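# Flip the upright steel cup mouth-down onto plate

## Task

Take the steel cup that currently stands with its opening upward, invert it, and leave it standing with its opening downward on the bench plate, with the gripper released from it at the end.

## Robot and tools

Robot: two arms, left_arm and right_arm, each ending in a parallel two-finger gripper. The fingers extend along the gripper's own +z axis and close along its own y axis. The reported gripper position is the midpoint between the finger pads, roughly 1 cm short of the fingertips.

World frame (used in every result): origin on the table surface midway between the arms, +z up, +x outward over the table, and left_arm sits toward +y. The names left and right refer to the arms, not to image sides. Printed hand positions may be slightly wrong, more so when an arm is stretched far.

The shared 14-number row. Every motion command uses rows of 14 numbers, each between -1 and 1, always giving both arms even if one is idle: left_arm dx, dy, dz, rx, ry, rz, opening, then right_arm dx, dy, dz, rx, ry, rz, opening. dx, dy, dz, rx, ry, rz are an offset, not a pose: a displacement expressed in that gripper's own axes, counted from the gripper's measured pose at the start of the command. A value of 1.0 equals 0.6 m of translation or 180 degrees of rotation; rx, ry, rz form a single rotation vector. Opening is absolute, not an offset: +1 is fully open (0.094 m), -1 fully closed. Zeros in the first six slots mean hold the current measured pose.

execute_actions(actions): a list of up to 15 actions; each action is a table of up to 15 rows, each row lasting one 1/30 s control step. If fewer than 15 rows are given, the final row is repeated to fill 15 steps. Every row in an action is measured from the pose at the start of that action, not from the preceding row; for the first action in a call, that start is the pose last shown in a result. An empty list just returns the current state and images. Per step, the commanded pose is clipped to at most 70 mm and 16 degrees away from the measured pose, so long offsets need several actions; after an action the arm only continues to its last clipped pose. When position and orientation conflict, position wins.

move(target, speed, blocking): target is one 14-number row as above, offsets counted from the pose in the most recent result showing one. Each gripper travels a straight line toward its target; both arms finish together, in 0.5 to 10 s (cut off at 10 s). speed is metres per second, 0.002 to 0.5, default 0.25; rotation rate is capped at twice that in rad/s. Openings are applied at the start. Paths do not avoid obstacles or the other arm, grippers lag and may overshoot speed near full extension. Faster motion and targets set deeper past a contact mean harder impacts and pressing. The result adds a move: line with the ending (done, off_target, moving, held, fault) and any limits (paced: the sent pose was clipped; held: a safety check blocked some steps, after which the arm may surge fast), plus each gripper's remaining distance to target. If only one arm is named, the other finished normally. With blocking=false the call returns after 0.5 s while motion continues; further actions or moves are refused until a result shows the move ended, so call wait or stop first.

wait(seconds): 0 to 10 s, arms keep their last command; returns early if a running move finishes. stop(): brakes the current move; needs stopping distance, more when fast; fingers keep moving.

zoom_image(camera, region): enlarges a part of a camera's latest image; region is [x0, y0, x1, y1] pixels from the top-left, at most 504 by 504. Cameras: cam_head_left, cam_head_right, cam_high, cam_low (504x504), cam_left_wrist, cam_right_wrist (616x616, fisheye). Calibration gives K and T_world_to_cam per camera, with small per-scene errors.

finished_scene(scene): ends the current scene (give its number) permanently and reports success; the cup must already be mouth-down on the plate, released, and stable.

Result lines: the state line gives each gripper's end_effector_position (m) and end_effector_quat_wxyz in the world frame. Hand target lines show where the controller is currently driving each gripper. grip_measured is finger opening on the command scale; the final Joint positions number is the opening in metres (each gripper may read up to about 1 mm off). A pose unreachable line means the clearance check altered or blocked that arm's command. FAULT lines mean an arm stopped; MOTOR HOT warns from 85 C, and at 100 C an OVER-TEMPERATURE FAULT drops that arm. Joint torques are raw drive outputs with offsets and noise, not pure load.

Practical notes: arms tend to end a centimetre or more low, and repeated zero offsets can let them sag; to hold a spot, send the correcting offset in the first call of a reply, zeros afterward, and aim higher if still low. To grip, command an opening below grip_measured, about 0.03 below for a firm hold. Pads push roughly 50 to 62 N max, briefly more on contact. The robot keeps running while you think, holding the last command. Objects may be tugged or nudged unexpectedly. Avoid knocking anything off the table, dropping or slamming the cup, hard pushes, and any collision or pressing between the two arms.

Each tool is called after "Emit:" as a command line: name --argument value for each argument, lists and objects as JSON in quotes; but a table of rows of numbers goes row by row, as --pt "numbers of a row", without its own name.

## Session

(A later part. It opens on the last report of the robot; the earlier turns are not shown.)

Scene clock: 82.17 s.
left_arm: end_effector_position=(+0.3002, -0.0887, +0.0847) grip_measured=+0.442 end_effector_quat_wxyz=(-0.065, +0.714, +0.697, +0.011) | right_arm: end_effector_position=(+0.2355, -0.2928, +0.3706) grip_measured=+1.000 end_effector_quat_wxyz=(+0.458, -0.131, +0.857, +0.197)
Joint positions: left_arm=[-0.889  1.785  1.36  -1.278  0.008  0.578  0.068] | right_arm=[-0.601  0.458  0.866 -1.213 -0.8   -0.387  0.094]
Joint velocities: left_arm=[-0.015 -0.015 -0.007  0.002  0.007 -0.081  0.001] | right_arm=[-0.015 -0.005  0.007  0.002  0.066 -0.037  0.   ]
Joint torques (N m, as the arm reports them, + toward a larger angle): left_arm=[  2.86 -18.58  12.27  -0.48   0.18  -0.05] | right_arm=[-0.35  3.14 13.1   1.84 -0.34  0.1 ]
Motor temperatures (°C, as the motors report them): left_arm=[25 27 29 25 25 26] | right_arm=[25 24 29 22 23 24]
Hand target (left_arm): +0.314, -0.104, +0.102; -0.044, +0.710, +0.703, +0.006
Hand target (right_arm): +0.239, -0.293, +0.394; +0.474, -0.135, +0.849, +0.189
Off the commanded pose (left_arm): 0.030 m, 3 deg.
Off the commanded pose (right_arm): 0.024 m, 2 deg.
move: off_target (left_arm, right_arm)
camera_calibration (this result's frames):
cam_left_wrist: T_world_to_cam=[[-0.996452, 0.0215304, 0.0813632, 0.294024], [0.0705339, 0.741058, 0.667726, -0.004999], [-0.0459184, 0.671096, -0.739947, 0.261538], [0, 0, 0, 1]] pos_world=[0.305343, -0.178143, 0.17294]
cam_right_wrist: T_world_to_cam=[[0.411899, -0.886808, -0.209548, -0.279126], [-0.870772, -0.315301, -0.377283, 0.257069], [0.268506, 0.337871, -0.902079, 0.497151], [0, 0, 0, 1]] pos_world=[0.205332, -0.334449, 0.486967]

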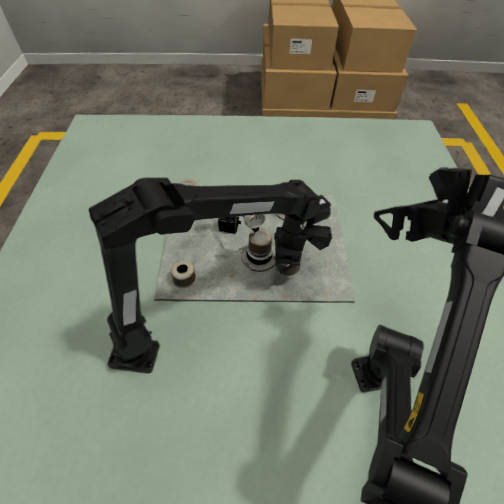

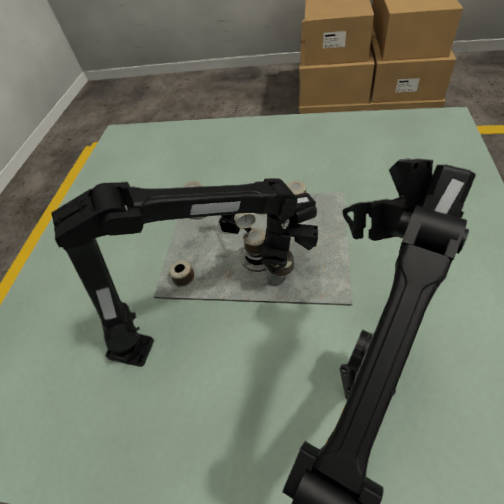

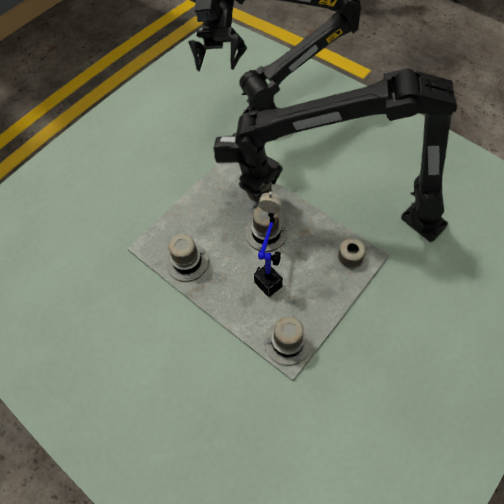

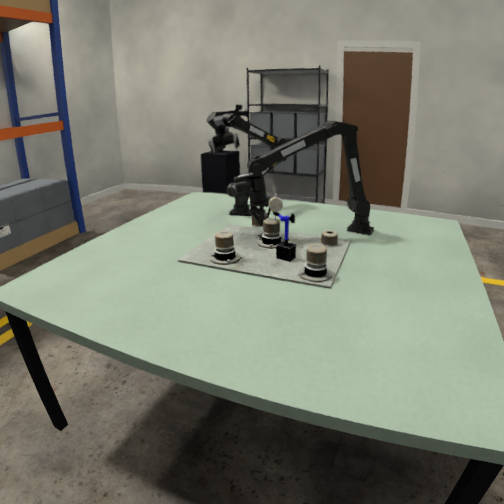

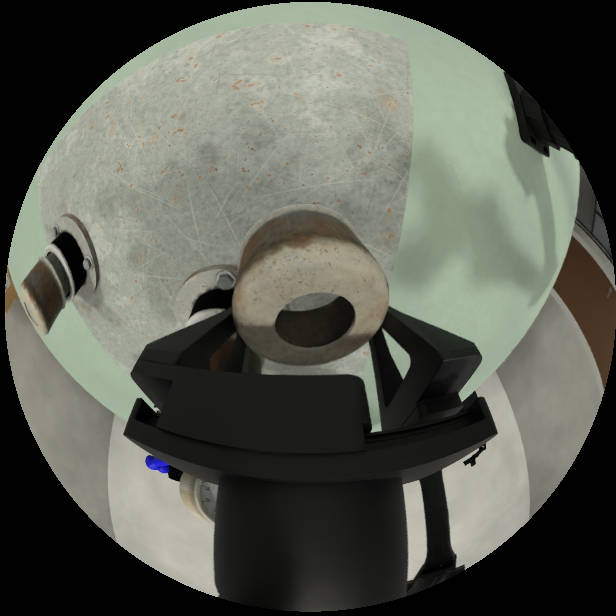

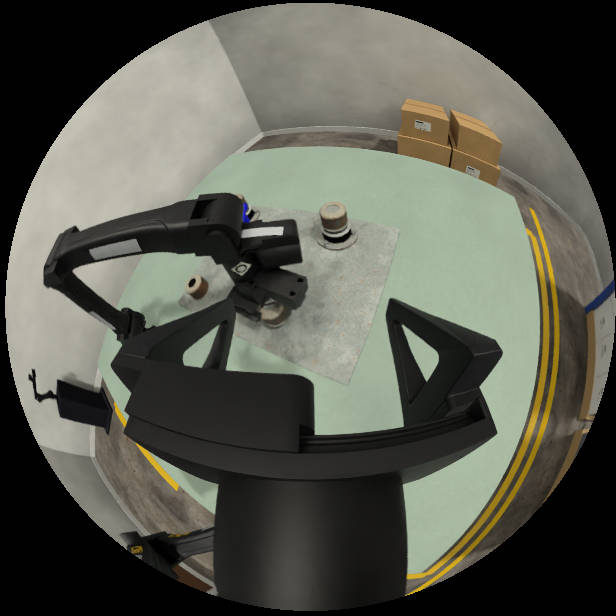

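Emit:
move --target '[-0.12,0.1,-0.04,-0.03,-0.045,0,0.4,-0.04,0,0,0,0,0,1]' --speed 0.1

Emit:
move --target '[-0.01,0.01,0.04,-0.01,-0.01,0,0.4,-0.04,0,0,0,0,0,1]' --speed 0.03

Scene clock: 87.50 s.
left_arm: end_effector_position=(+0.3415, -0.1457, +0.0799) grip_measured=+0.442 end_effector_quat_wxyz=(-0.010, +0.716, +0.698, -0.002) | right_arm: end_effector_position=(+0.2434, -0.2914, +0.3663) grip_measured=+1.000 end_effector_quat_wxyz=(+0.441, -0.126, +0.865, +0.204)
Joint positions: left_arm=[-0.879  1.89   1.506 -1.206  0.008  0.587  0.068] | right_arm=[-0.561  0.491  0.873 -1.206 -0.77  -0.358  0.094]
Joint velocities: left_arm=[-0.005 -0.015 -0.002 -0.002  0.051 -0.022 -0.001] | right_arm=[-0.015 -0.005  0.002  0.002 -0.051  0.007  0.   ]
Joint torques (N m, as the arm reports them, + toward a larger angle): left_arm=[  3.23 -20.18  12.5    0.5    0.1    0.1 ] | right_arm=[-0.34  2.45 13.22  1.83 -0.34  0.08]
Motor temperatures (°C, as the motors report them): left_arm=[25 27 29 25 25 26] | right_arm=[25 24 29 22 23 24]
Hand target (left_arm): +0.359, -0.163, +0.096; +0.018, +0.715, +0.699, -0.007
Hand target (right_arm): +0.247, -0.292, +0.390; +0.458, -0.131, +0.857, +0.197
Off the commanded pose (left_arm): 0.031 m, 3 deg.
Off the commanded pose (right_arm): 0.025 m, 2 deg.
move: off_target (left_arm, right_arm)
camera_calibration (this result's frames):
cam_left_wrist: T_world_to_cam=[[-0.999461, 0.0260242, 0.0200202, 0.343392], [0.0328295, 0.802008, 0.59641, 0.0650049], [-0.000535226, 0.596746, -0.80243, 0.276788], [0, 0, 0, 1]] pos_world=[0.341221, -0.226243, 0.176459]
cam_right_wrist: T_world_to_cam=[[0.406595, -0.883274, -0.233468, -0.270989], [-0.883876, -0.315639, -0.345161, 0.254034], [0.23118, 0.346697, -0.909042, 0.504822], [0, 0, 0, 1]] pos_world=[0.218012, -0.334195, 0.483319]

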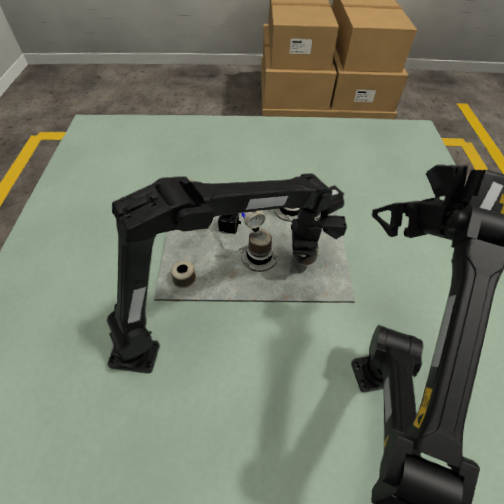

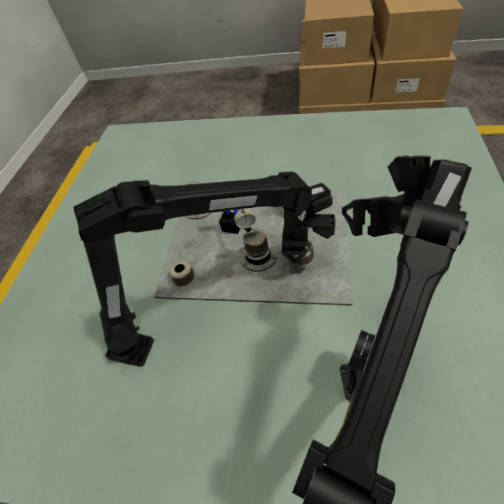

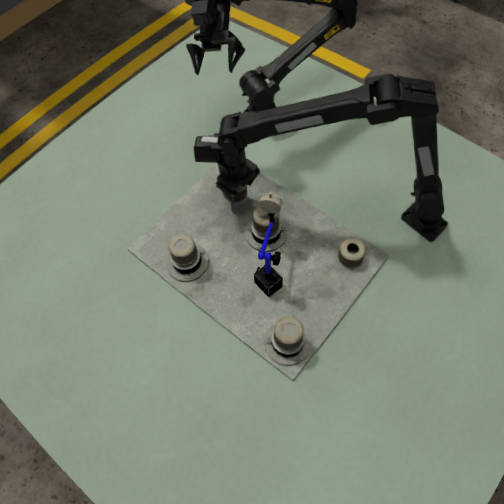

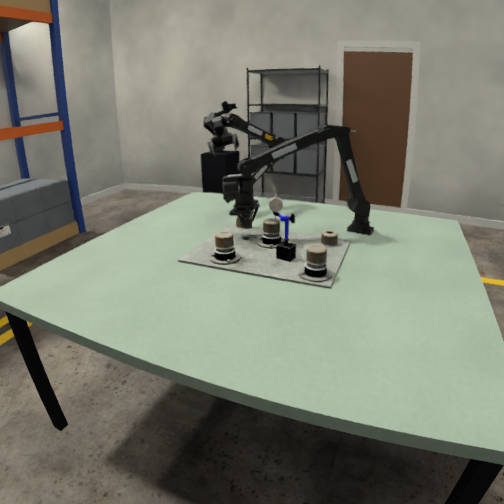

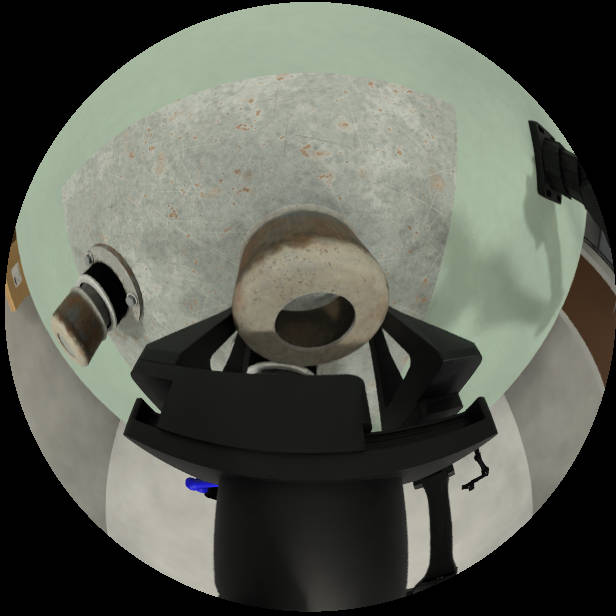

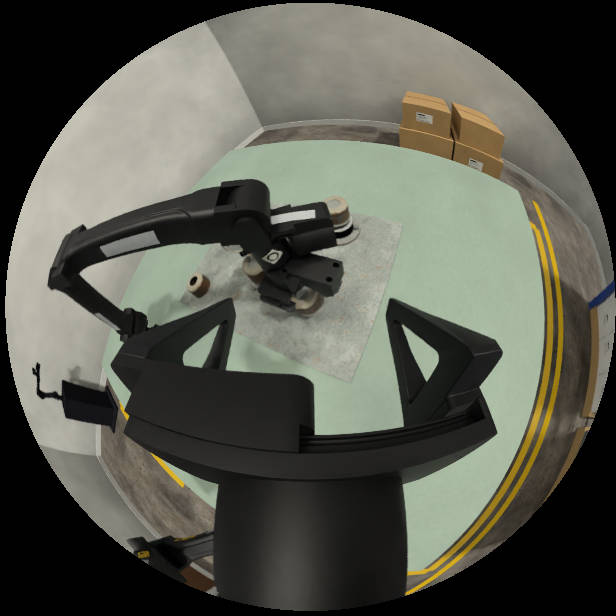

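Scene clock: 88.70 s.
left_arm: end_effector_position=(+0.3437, -0.1472, +0.0581) grip_measured=+0.442 end_effector_quat_wxyz=(+0.007, +0.716, +0.698, -0.002) | right_arm: end_effector_position=(+0.2514, -0.2902, +0.3612) grip_measured=+1.000 end_effector_quat_wxyz=(+0.424, -0.122, +0.872, +0.211)
Joint positions: left_arm=[-0.879  1.899  1.457 -1.115  0.002  0.587  0.068] | right_arm=[-0.528  0.527  0.88  -1.202 -0.745 -0.335  0.094]
Joint velocities: left_arm=[ 0.005 -0.015  0.007  0.002 -0.007  0.037 -0.   ] | right_arm=[-0.005 -0.005 -0.017 -0.002 -0.007 -0.066  0.   ]
Joint torques (N m, as the arm reports them, + toward a larger angle): left_arm=[  2.34 -20.27   8.44   0.63   0.04   0.  ] | right_arm=[-0.29  1.94 13.29  1.81 -0.34  0.1 ]
Motor temperatures (°C, as the motors report them): left_arm=[25 27 29 25 25 26] | right_arm=[25 24 29 22 23 24]
Hand target (left_arm): +0.347, -0.151, +0.056; +0.012, +0.716, +0.698, -0.002
Hand target (right_arm): +0.256, -0.291, +0.385; +0.442, -0.126, +0.865, +0.204
Off the commanded pose (left_arm): 0.006 m, 1 deg.
Off the commanded pose (right_arm): 0.025 m, 2 deg.
move: off_target (right_arm)
camera_calibration (this result's frames):
cam_left_wrist: T_world_to_cam=[[-0.999649, 0.0262466, -0.00366949, 0.347499], [0.0193283, 0.81677, 0.57664, 0.0870757], [0.018132, 0.576366, -0.81699, 0.251594], [0, 0, 0, 1]] pos_world=[0.341132, -0.225252, 0.156613]
cam_right_wrist: T_world_to_cam=[[0.400318, -0.879648, -0.256835, -0.26325], [-0.895933, -0.316831, -0.311323, 0.250186], [0.192481, 0.354735, -0.914939, 0.512147], [0, 0, 0, 1]] pos_world=[0.230955, -0.333977, 0.47886]

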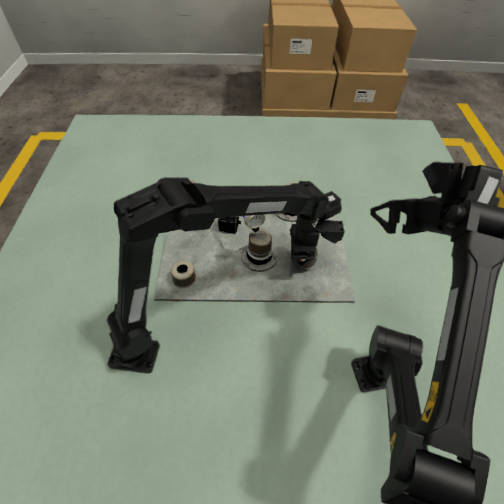

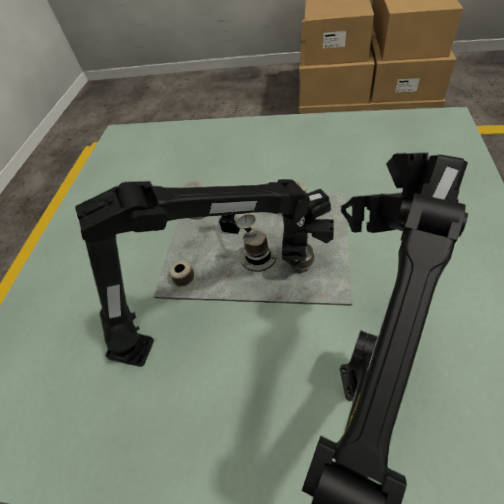

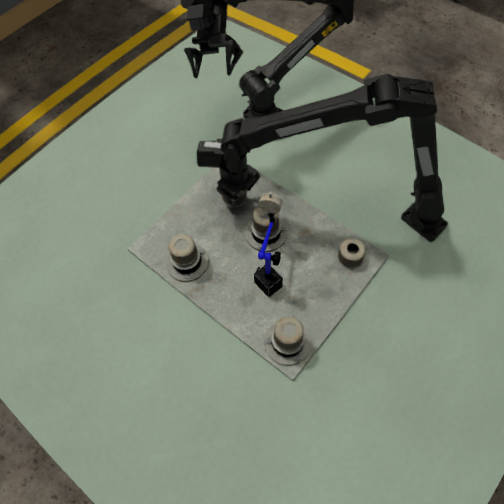

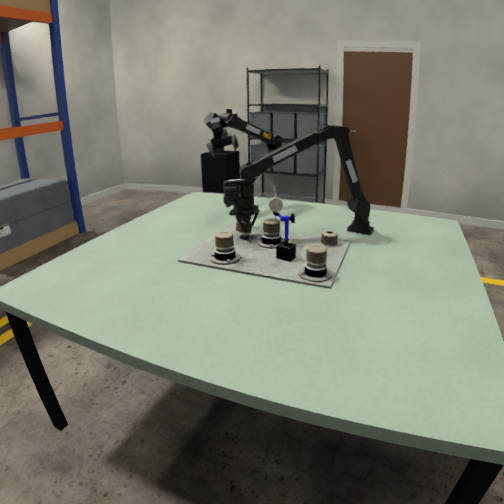

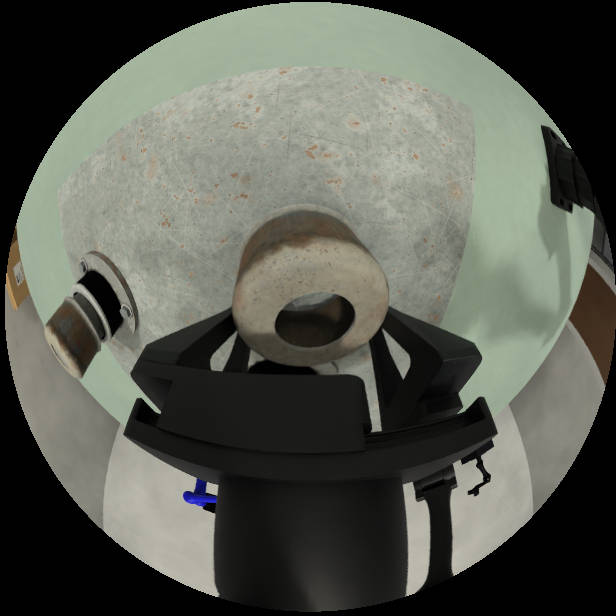

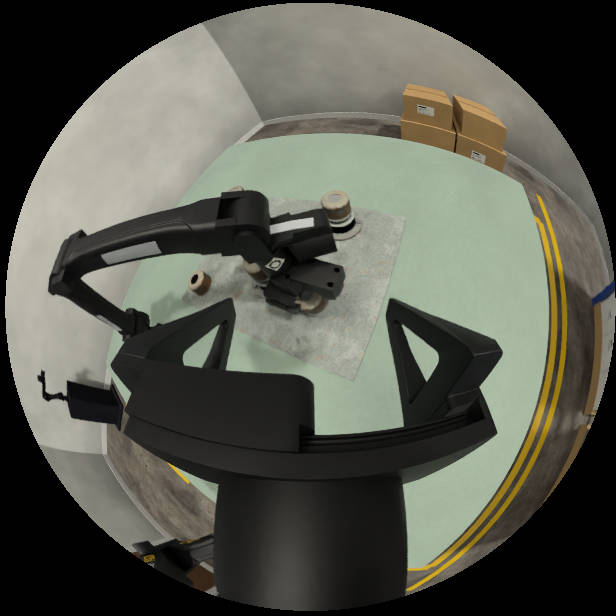

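Emit:
move --target '[0,0,0.04,0,0,0,0.4,-0.04,0,0,0,0,0,1]' --speed 0.02

Emit:
zoom_image --camera "cam_low" --region '[190,170,310,270]'

Scene clock: 92.50 s.
left_arm: end_effector_position=(+0.3412, -0.1432, +0.0377) grip_measured=+0.442 end_effector_quat_wxyz=(+0.003, +0.716, +0.698, -0.001) | right_arm: end_effector_position=(+0.2592, -0.2890, +0.3554) grip_measured=+1.000 end_effector_quat_wxyz=(+0.405, -0.118, +0.880, +0.217)
Joint positions: left_arm=[-0.879  1.916  1.425 -1.073  0.002  0.587  0.068] | right_arm=[-0.5    0.564  0.887 -1.202 -0.725 -0.316  0.094]
Joint velocities: left_arm=[-0.015 -0.005 -0.002 -0.002  0.007  0.066  0.   ] | right_arm=[ 0.005 -0.015 -0.002 -0.017 -0.007 -0.007  0.   ]
Joint torques (N m, as the arm reports them, + toward a larger angle): left_arm=[  2.28 -20.34   8.13   0.71   0.15   0.01] | right_arm=[-0.3   1.45 13.42  1.8  -0.33  0.1 ]
Motor temperatures (°C, as the motors report them): left_arm=[25 27 29 25 25 26] | right_arm=[25 24 30 22 23 24]
Hand target (left_arm): +0.343, -0.147, +0.034; +0.006, +0.716, +0.698, -0.002
Hand target (right_arm): +0.265, -0.289, +0.380; +0.424, -0.122, +0.872, +0.211
Off the commanded pose (left_arm): 0.006 m, 0 deg.
Off the commanded pose (right_arm): 0.026 m, 2 deg.
move: off_target (right_arm)
camera_calibration (this result's frames):
cam_left_wrist: T_world_to_cam=[[-0.999655, 0.0262565, 0.000772236, 0.344667], [0.0217994, 0.812841, 0.582077, 0.0940348], [0.0146556, 0.581893, -0.813133, 0.234534], [0, 0, 0, 1]] pos_world=[0.339061, -0.221959, 0.135706]
cam_right_wrist: T_world_to_cam=[[0.392925, -0.87585, -0.280172, -0.255521], [-0.906914, -0.318715, -0.275551, 0.245367], [0.152047, 0.362363, -0.919551, 0.519211], [0, 0, 0, 1]] pos_world=[0.243982, -0.333739, 0.473463]

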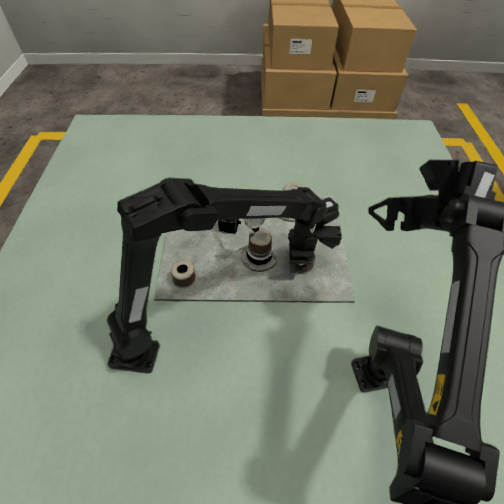

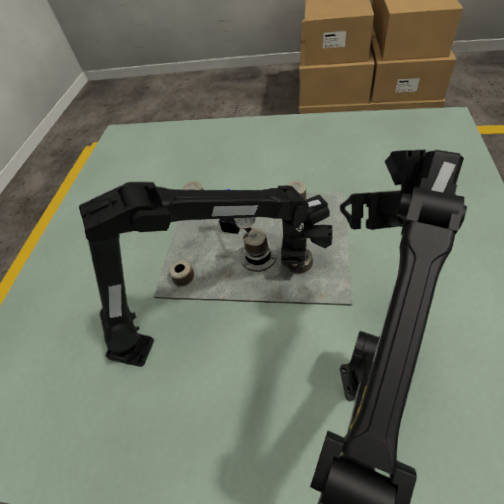

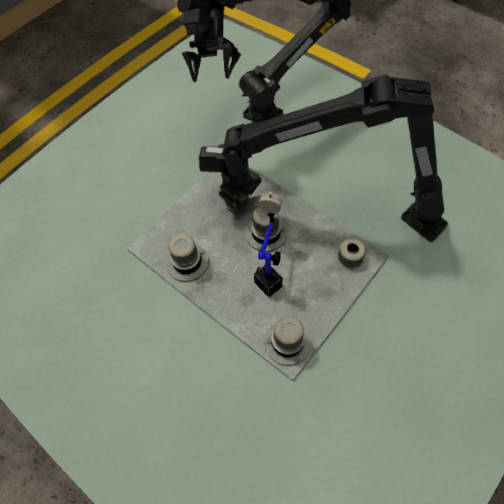

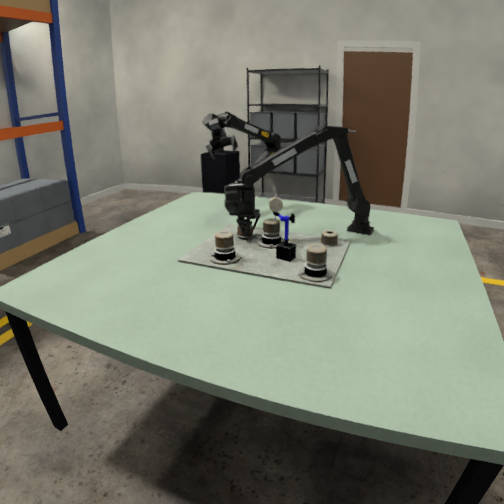

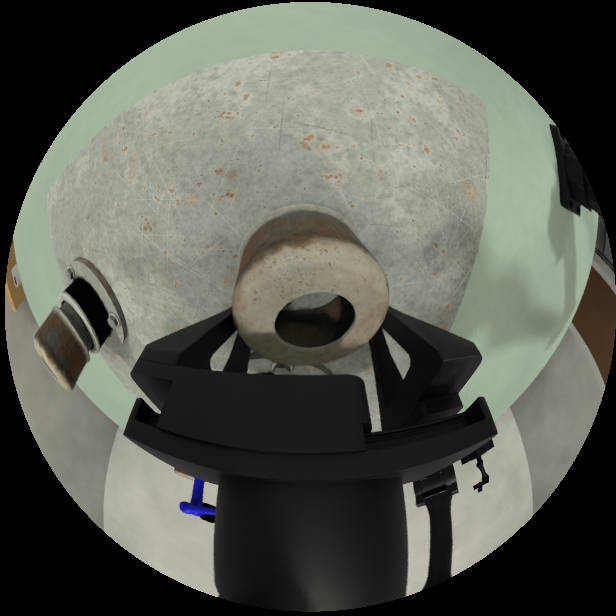

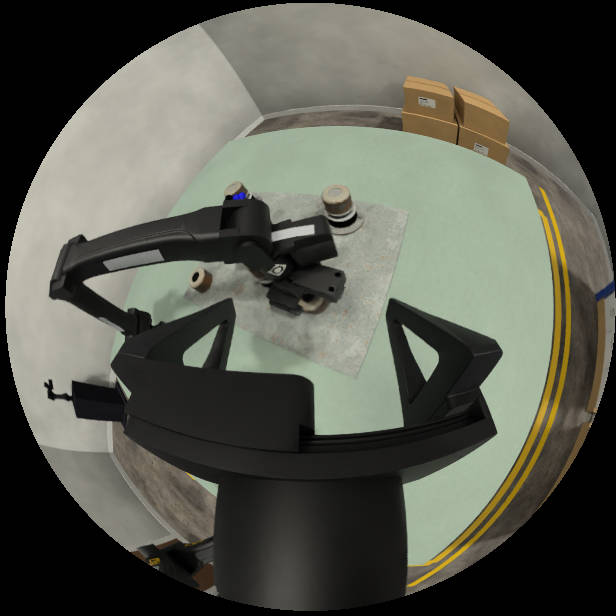

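Region (190, 170, 310, 270) of cam_low's 504x504 image, scaled by 4.200, with more detail than that image has.

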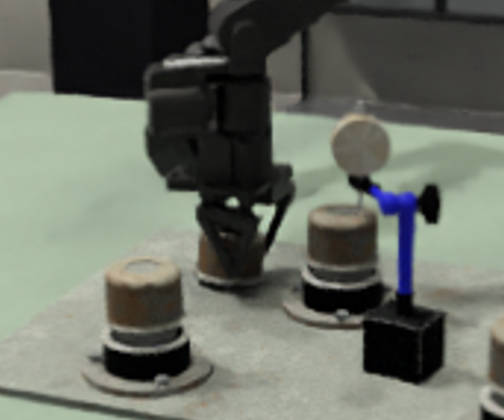

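No contact in torques yet; a little lower.

Emit:
move --target '[0,0,0.02,0,0,0,0.4,-0.04,0,0,0,0,0,1]' --speed 0.015

Emit:
move --target '[0,0,0,0,0,0,1,-0.04,0,0,0,0,0,1]'

Emit:
move --target '[0,0,-0.2,0,0,0,1,-0.04,0,0,0,0,0,1]' --speed 0.15

Scene clock: 96.63 s.
left_arm: end_effector_position=(+0.3411, -0.1436, +0.0364) grip_measured=+0.441 end_effector_quat_wxyz=(+0.005, +0.716, +0.698, -0.002) | right_arm: end_effector_position=(+0.2672, -0.2879, +0.3495) grip_measured=+1.000 end_effector_quat_wxyz=(+0.387, -0.115, +0.887, +0.223)
Joint positions: left_arm=[-0.879  1.916  1.421 -1.066  0.003  0.587  0.068] | right_arm=[-0.476  0.602  0.895 -1.202 -0.707 -0.302  0.094]
Joint velocities: left_arm=[-0.015 -0.015  0.002  0.027  0.022 -0.022 -0.   ] | right_arm=[ 0.005 -0.005 -0.017 -0.017 -0.051 -0.051  0.   ]
Joint torques (N m, as the arm reports them, + toward a larger angle): left_arm=[  2.33 -19.76   7.05   1.01   0.09   0.01] | right_arm=[-0.33  0.89 13.53  1.69 -0.34  0.1 ]
Motor temperatures (°C, as the motors report them): left_arm=[25 27 28 25 25 26] | right_arm=[25 24 30 22 23 24]
Hand target (left_arm): +0.341, -0.143, +0.026; +0.003, +0.716, +0.698, -0.001
Hand target (right_arm): +0.273, -0.288, +0.373; +0.405, -0.118, +0.880, +0.217
Off the commanded pose (left_arm): 0.011 m, 0 deg.
Off the commanded pose (right_arm): 0.025 m, 2 deg.
move: off_target (left_arm, right_arm)
camera_calibration (this result's frames):
cam_left_wrist: T_world_to_cam=[[-0.999655, 0.0262663, -0.000390526, 0.344685], [0.0211901, 0.815069, 0.578976, 0.0956746], [0.0155259, 0.578768, -0.815345, 0.233015], [0, 0, 0, 1]] pos_world=[0.338921, -0.221896, 0.134728]
cam_right_wrist: T_world_to_cam=[[0.385269, -0.872321, -0.301038, -0.249024], [-0.915845, -0.321458, -0.240608, 0.240717], [0.113116, 0.368403, -0.922759, 0.525433], [0, 0, 0, 1]] pos_world=[0.256965, -0.33342, 0.467801]

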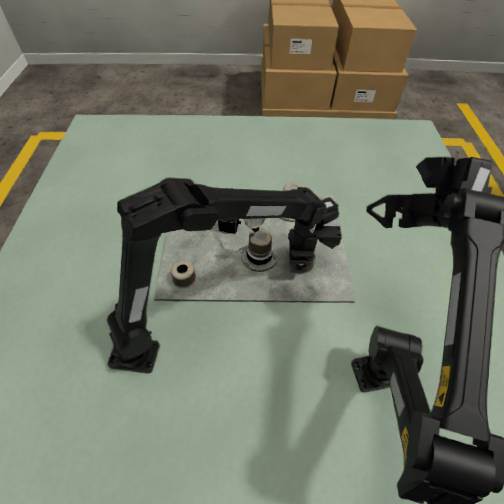

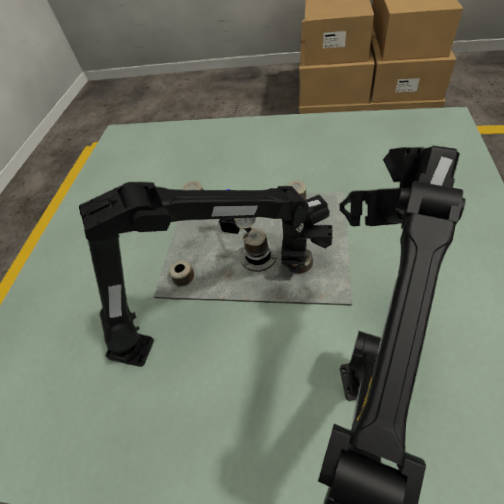

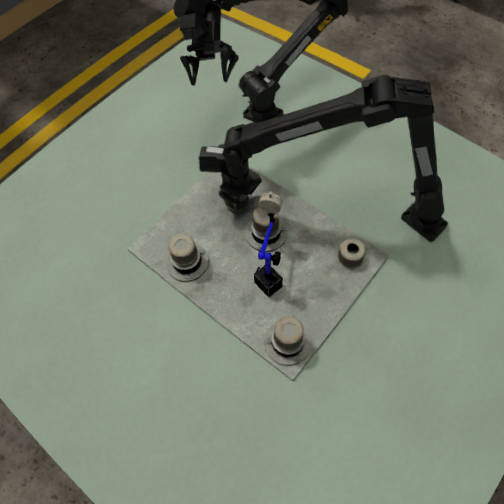

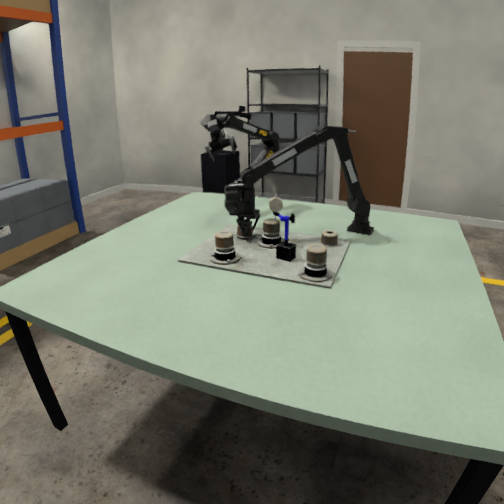

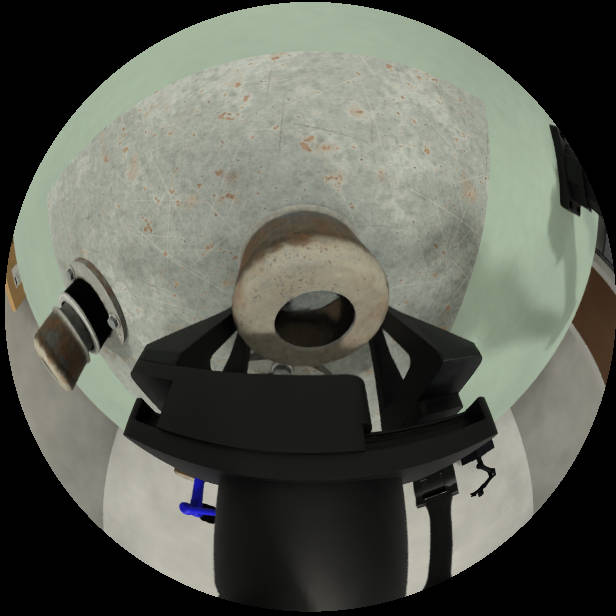

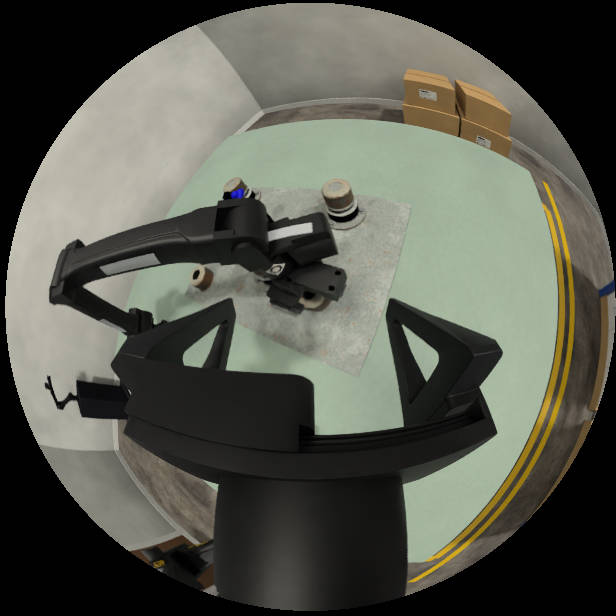

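Scene clock: 97.53 s.
left_arm: end_effector_position=(+0.3409, -0.1433, +0.0361) grip_measured=+1.000 end_effector_quat_wxyz=(+0.004, +0.716, +0.698, -0.003) | right_arm: end_effector_position=(+0.2762, -0.2871, +0.3422) grip_measured=+1.000 end_effector_quat_wxyz=(+0.368, -0.111, +0.894, +0.230)
Joint positions: left_arm=[-0.879  1.916  1.42  -1.066  0.004  0.587  0.094] | right_arm=[-0.454  0.646  0.902 -1.202 -0.693 -0.289  0.094]
Joint velocities: left_arm=[-0.005 -0.005 -0.017 -0.007  0.007 -0.007  0.   ] | right_arm=[ 0.005 -0.005 -0.002 -0.017  0.007 -0.037  0.   ]
Joint torques (N m, as the arm reports them, + toward a larger angle): left_arm=[  2.32 -20.92   7.76   0.24   0.13   0.01] | right_arm=[-0.35 -0.29 13.54  1.59 -0.34  0.11]
Motor temperatures (°C, as the motors report them): left_arm=[25 27 28 25 25 26] | right_arm=[25 24 30 22 23 24]
Hand target (left_arm): +0.341, -0.144, +0.036; +0.005, +0.716, +0.698, -0.003
Hand target (right_arm): +0.282, -0.287, +0.367; +0.387, -0.115, +0.887, +0.224
Off the commanded pose (left_arm): 0.000 m, 0 deg.
Off the commanded pose (right_arm): 0.026 m, 3 deg.
move: off_target (right_arm)
camera_calibration (this result's frames):
cam_left_wrist: T_world_to_cam=[[-0.999655, 0.0262735, 0.000667409, 0.344358], [0.0218051, 0.81493, 0.579149, 0.0954258], [0.0146724, 0.578963, -0.815222, 0.233004], [0, 0, 0, 1]] pos_world=[0.338739, -0.221714, 0.134454]
cam_right_wrist: T_world_to_cam=[[0.375896, -0.868309, -0.323637, -0.2425], [-0.923954, -0.324517, -0.202481, 0.235822], [0.0707903, 0.375137, -0.924262, 0.531566], [0, 0, 0, 1]] pos_world=[0.271414, -0.333447, 0.460574]

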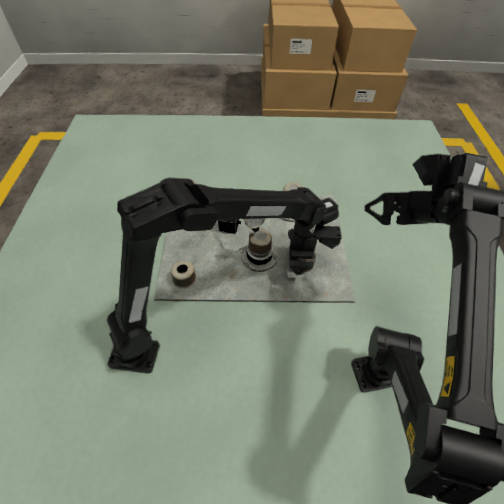

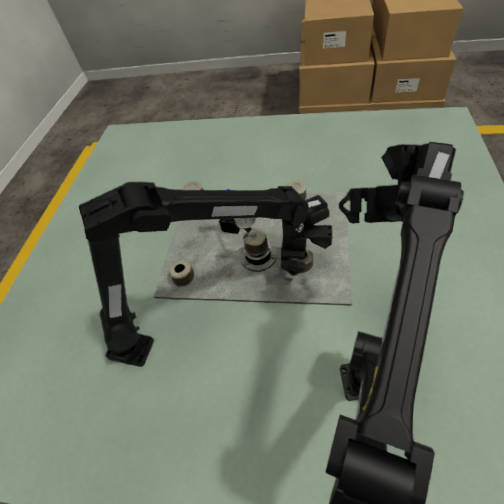

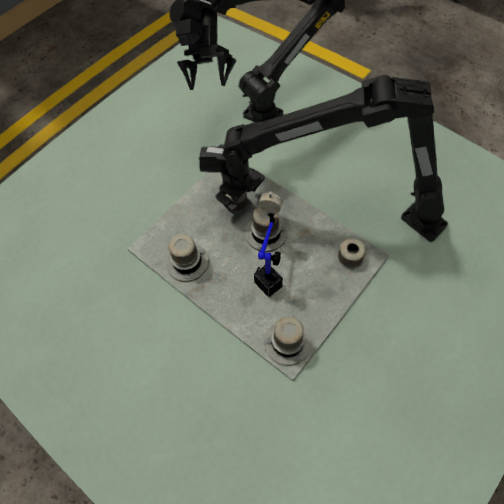

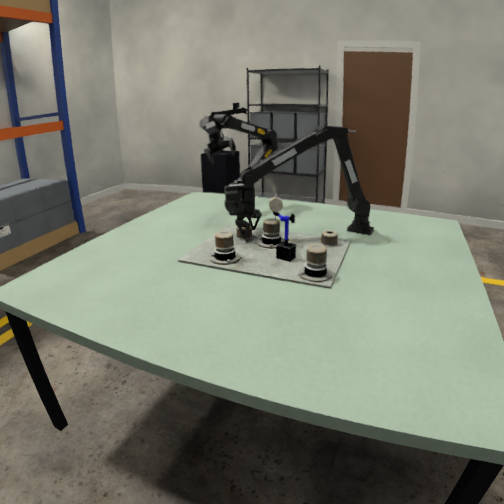

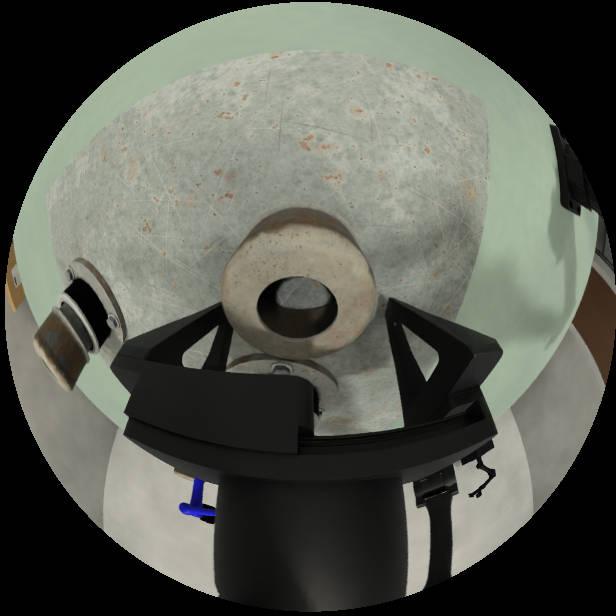

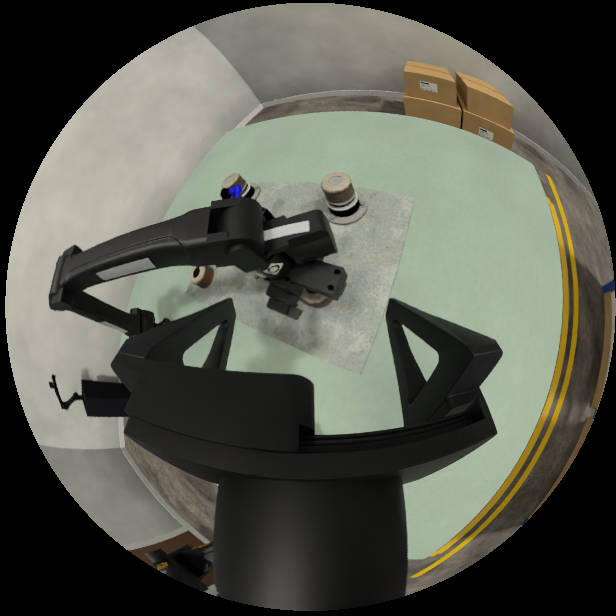

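Scene clock: 98.73 s.
left_arm: end_effector_position=(+0.3341, -0.1327, +0.1371) grip_measured=+1.000 end_effector_quat_wxyz=(-0.015, +0.716, +0.698, +0.001) | right_arm: end_effector_position=(+0.2843, -0.2862, +0.3357) grip_measured=+1.000 end_effector_quat_wxyz=(+0.350, -0.108, +0.900, +0.235)
Joint positions: left_arm=[-0.879  1.812  1.549 -1.339  0.004  0.587  0.094] | right_arm=[-0.436  0.685  0.91  -1.202 -0.681 -0.279  0.094]
Joint velocities: left_arm=[ 0.005 -0.005 -0.007 -0.017 -0.11   0.051  0.   ] | right_arm=[-0.005 -0.034  0.007  0.017 -0.007  0.037  0.   ]
Joint torques (N m, as the arm reports them, + toward a larger angle): left_arm=[  2.52 -20.79  11.77  -0.21   0.15   0.05] | right_arm=[-0.34 -0.3  13.6   1.47 -0.34  0.09]
Motor temperatures (°C, as the motors report them): left_arm=[25 27 28 25 25 26] | right_arm=[25 24 30 22 23 24]
Hand target (left_arm): +0.342, -0.142, +0.156; +0.004, +0.716, +0.698, -0.003
Hand target (right_arm): +0.292, -0.287, +0.359; +0.368, -0.111, +0.894, +0.230
Off the commanded pose (left_arm): 0.022 m, 2 deg.
Off the commanded pose (right_arm): 0.025 m, 2 deg.
move: off_target (left_arm, right_arm)
camera_calibration (this result's frames):
cam_left_wrist: T_world_to_cam=[[-0.999408, 0.0258817, 0.0226589, 0.33414], [0.0343193, 0.795034, 0.605593, 0.0179244], [-0.0023408, 0.606012, -0.795452, 0.315811], [0, 0, 0, 1]] pos_world=[0.334066, -0.214284, 0.232786]
cam_right_wrist: T_world_to_cam=[[0.367744, -0.864869, -0.341712, -0.237492], [-0.929309, -0.328395, -0.16894, 0.231442], [0.0338942, 0.379683, -0.924496, 0.536523], [0, 0, 0, 1]] pos_world=[0.284233, -0.333104, 0.453959]

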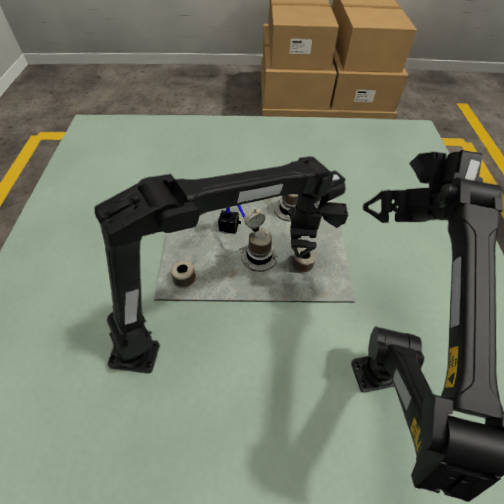

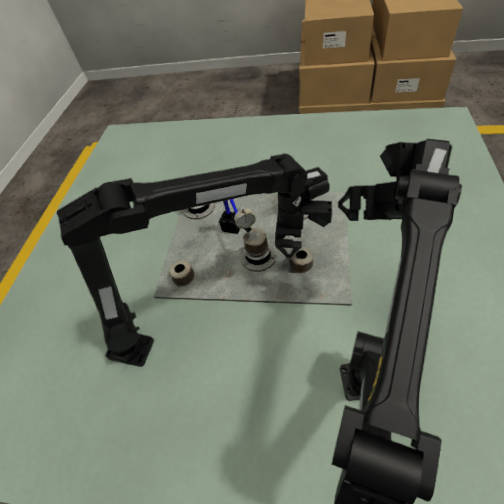

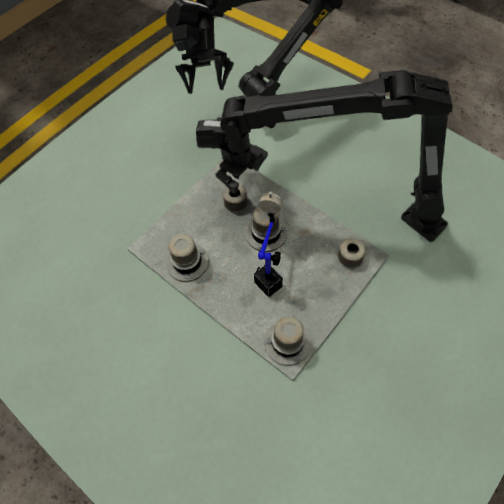

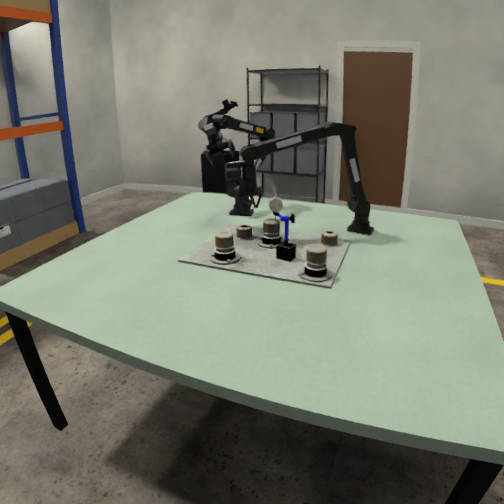

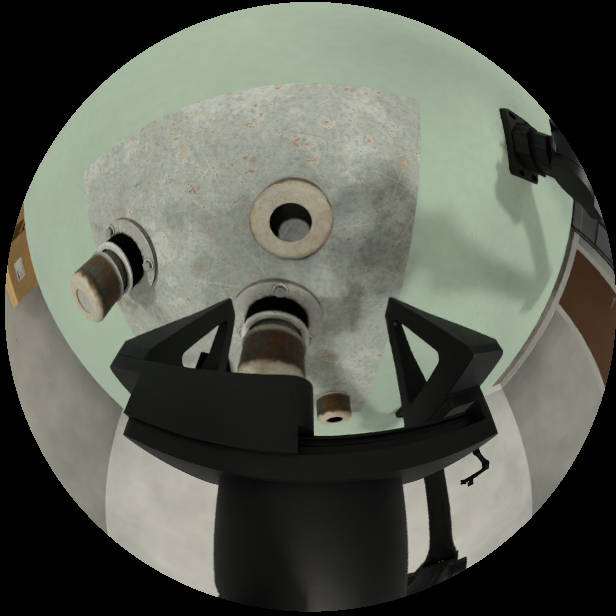

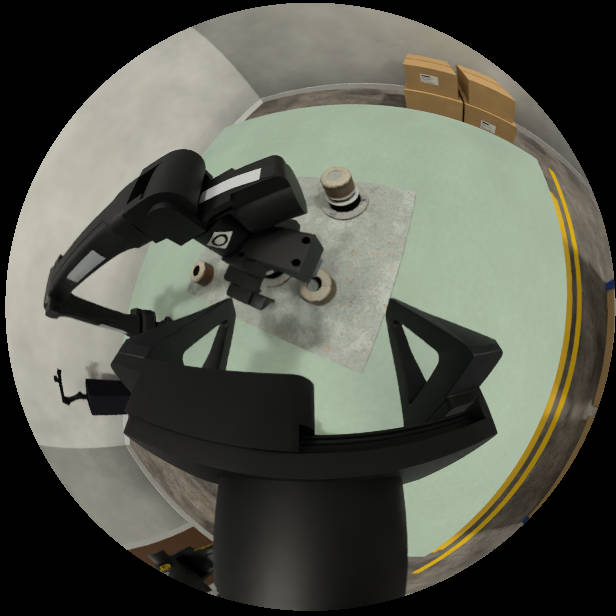

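Emit:
finished_scene --scene 1

The scene is finished: the task was done.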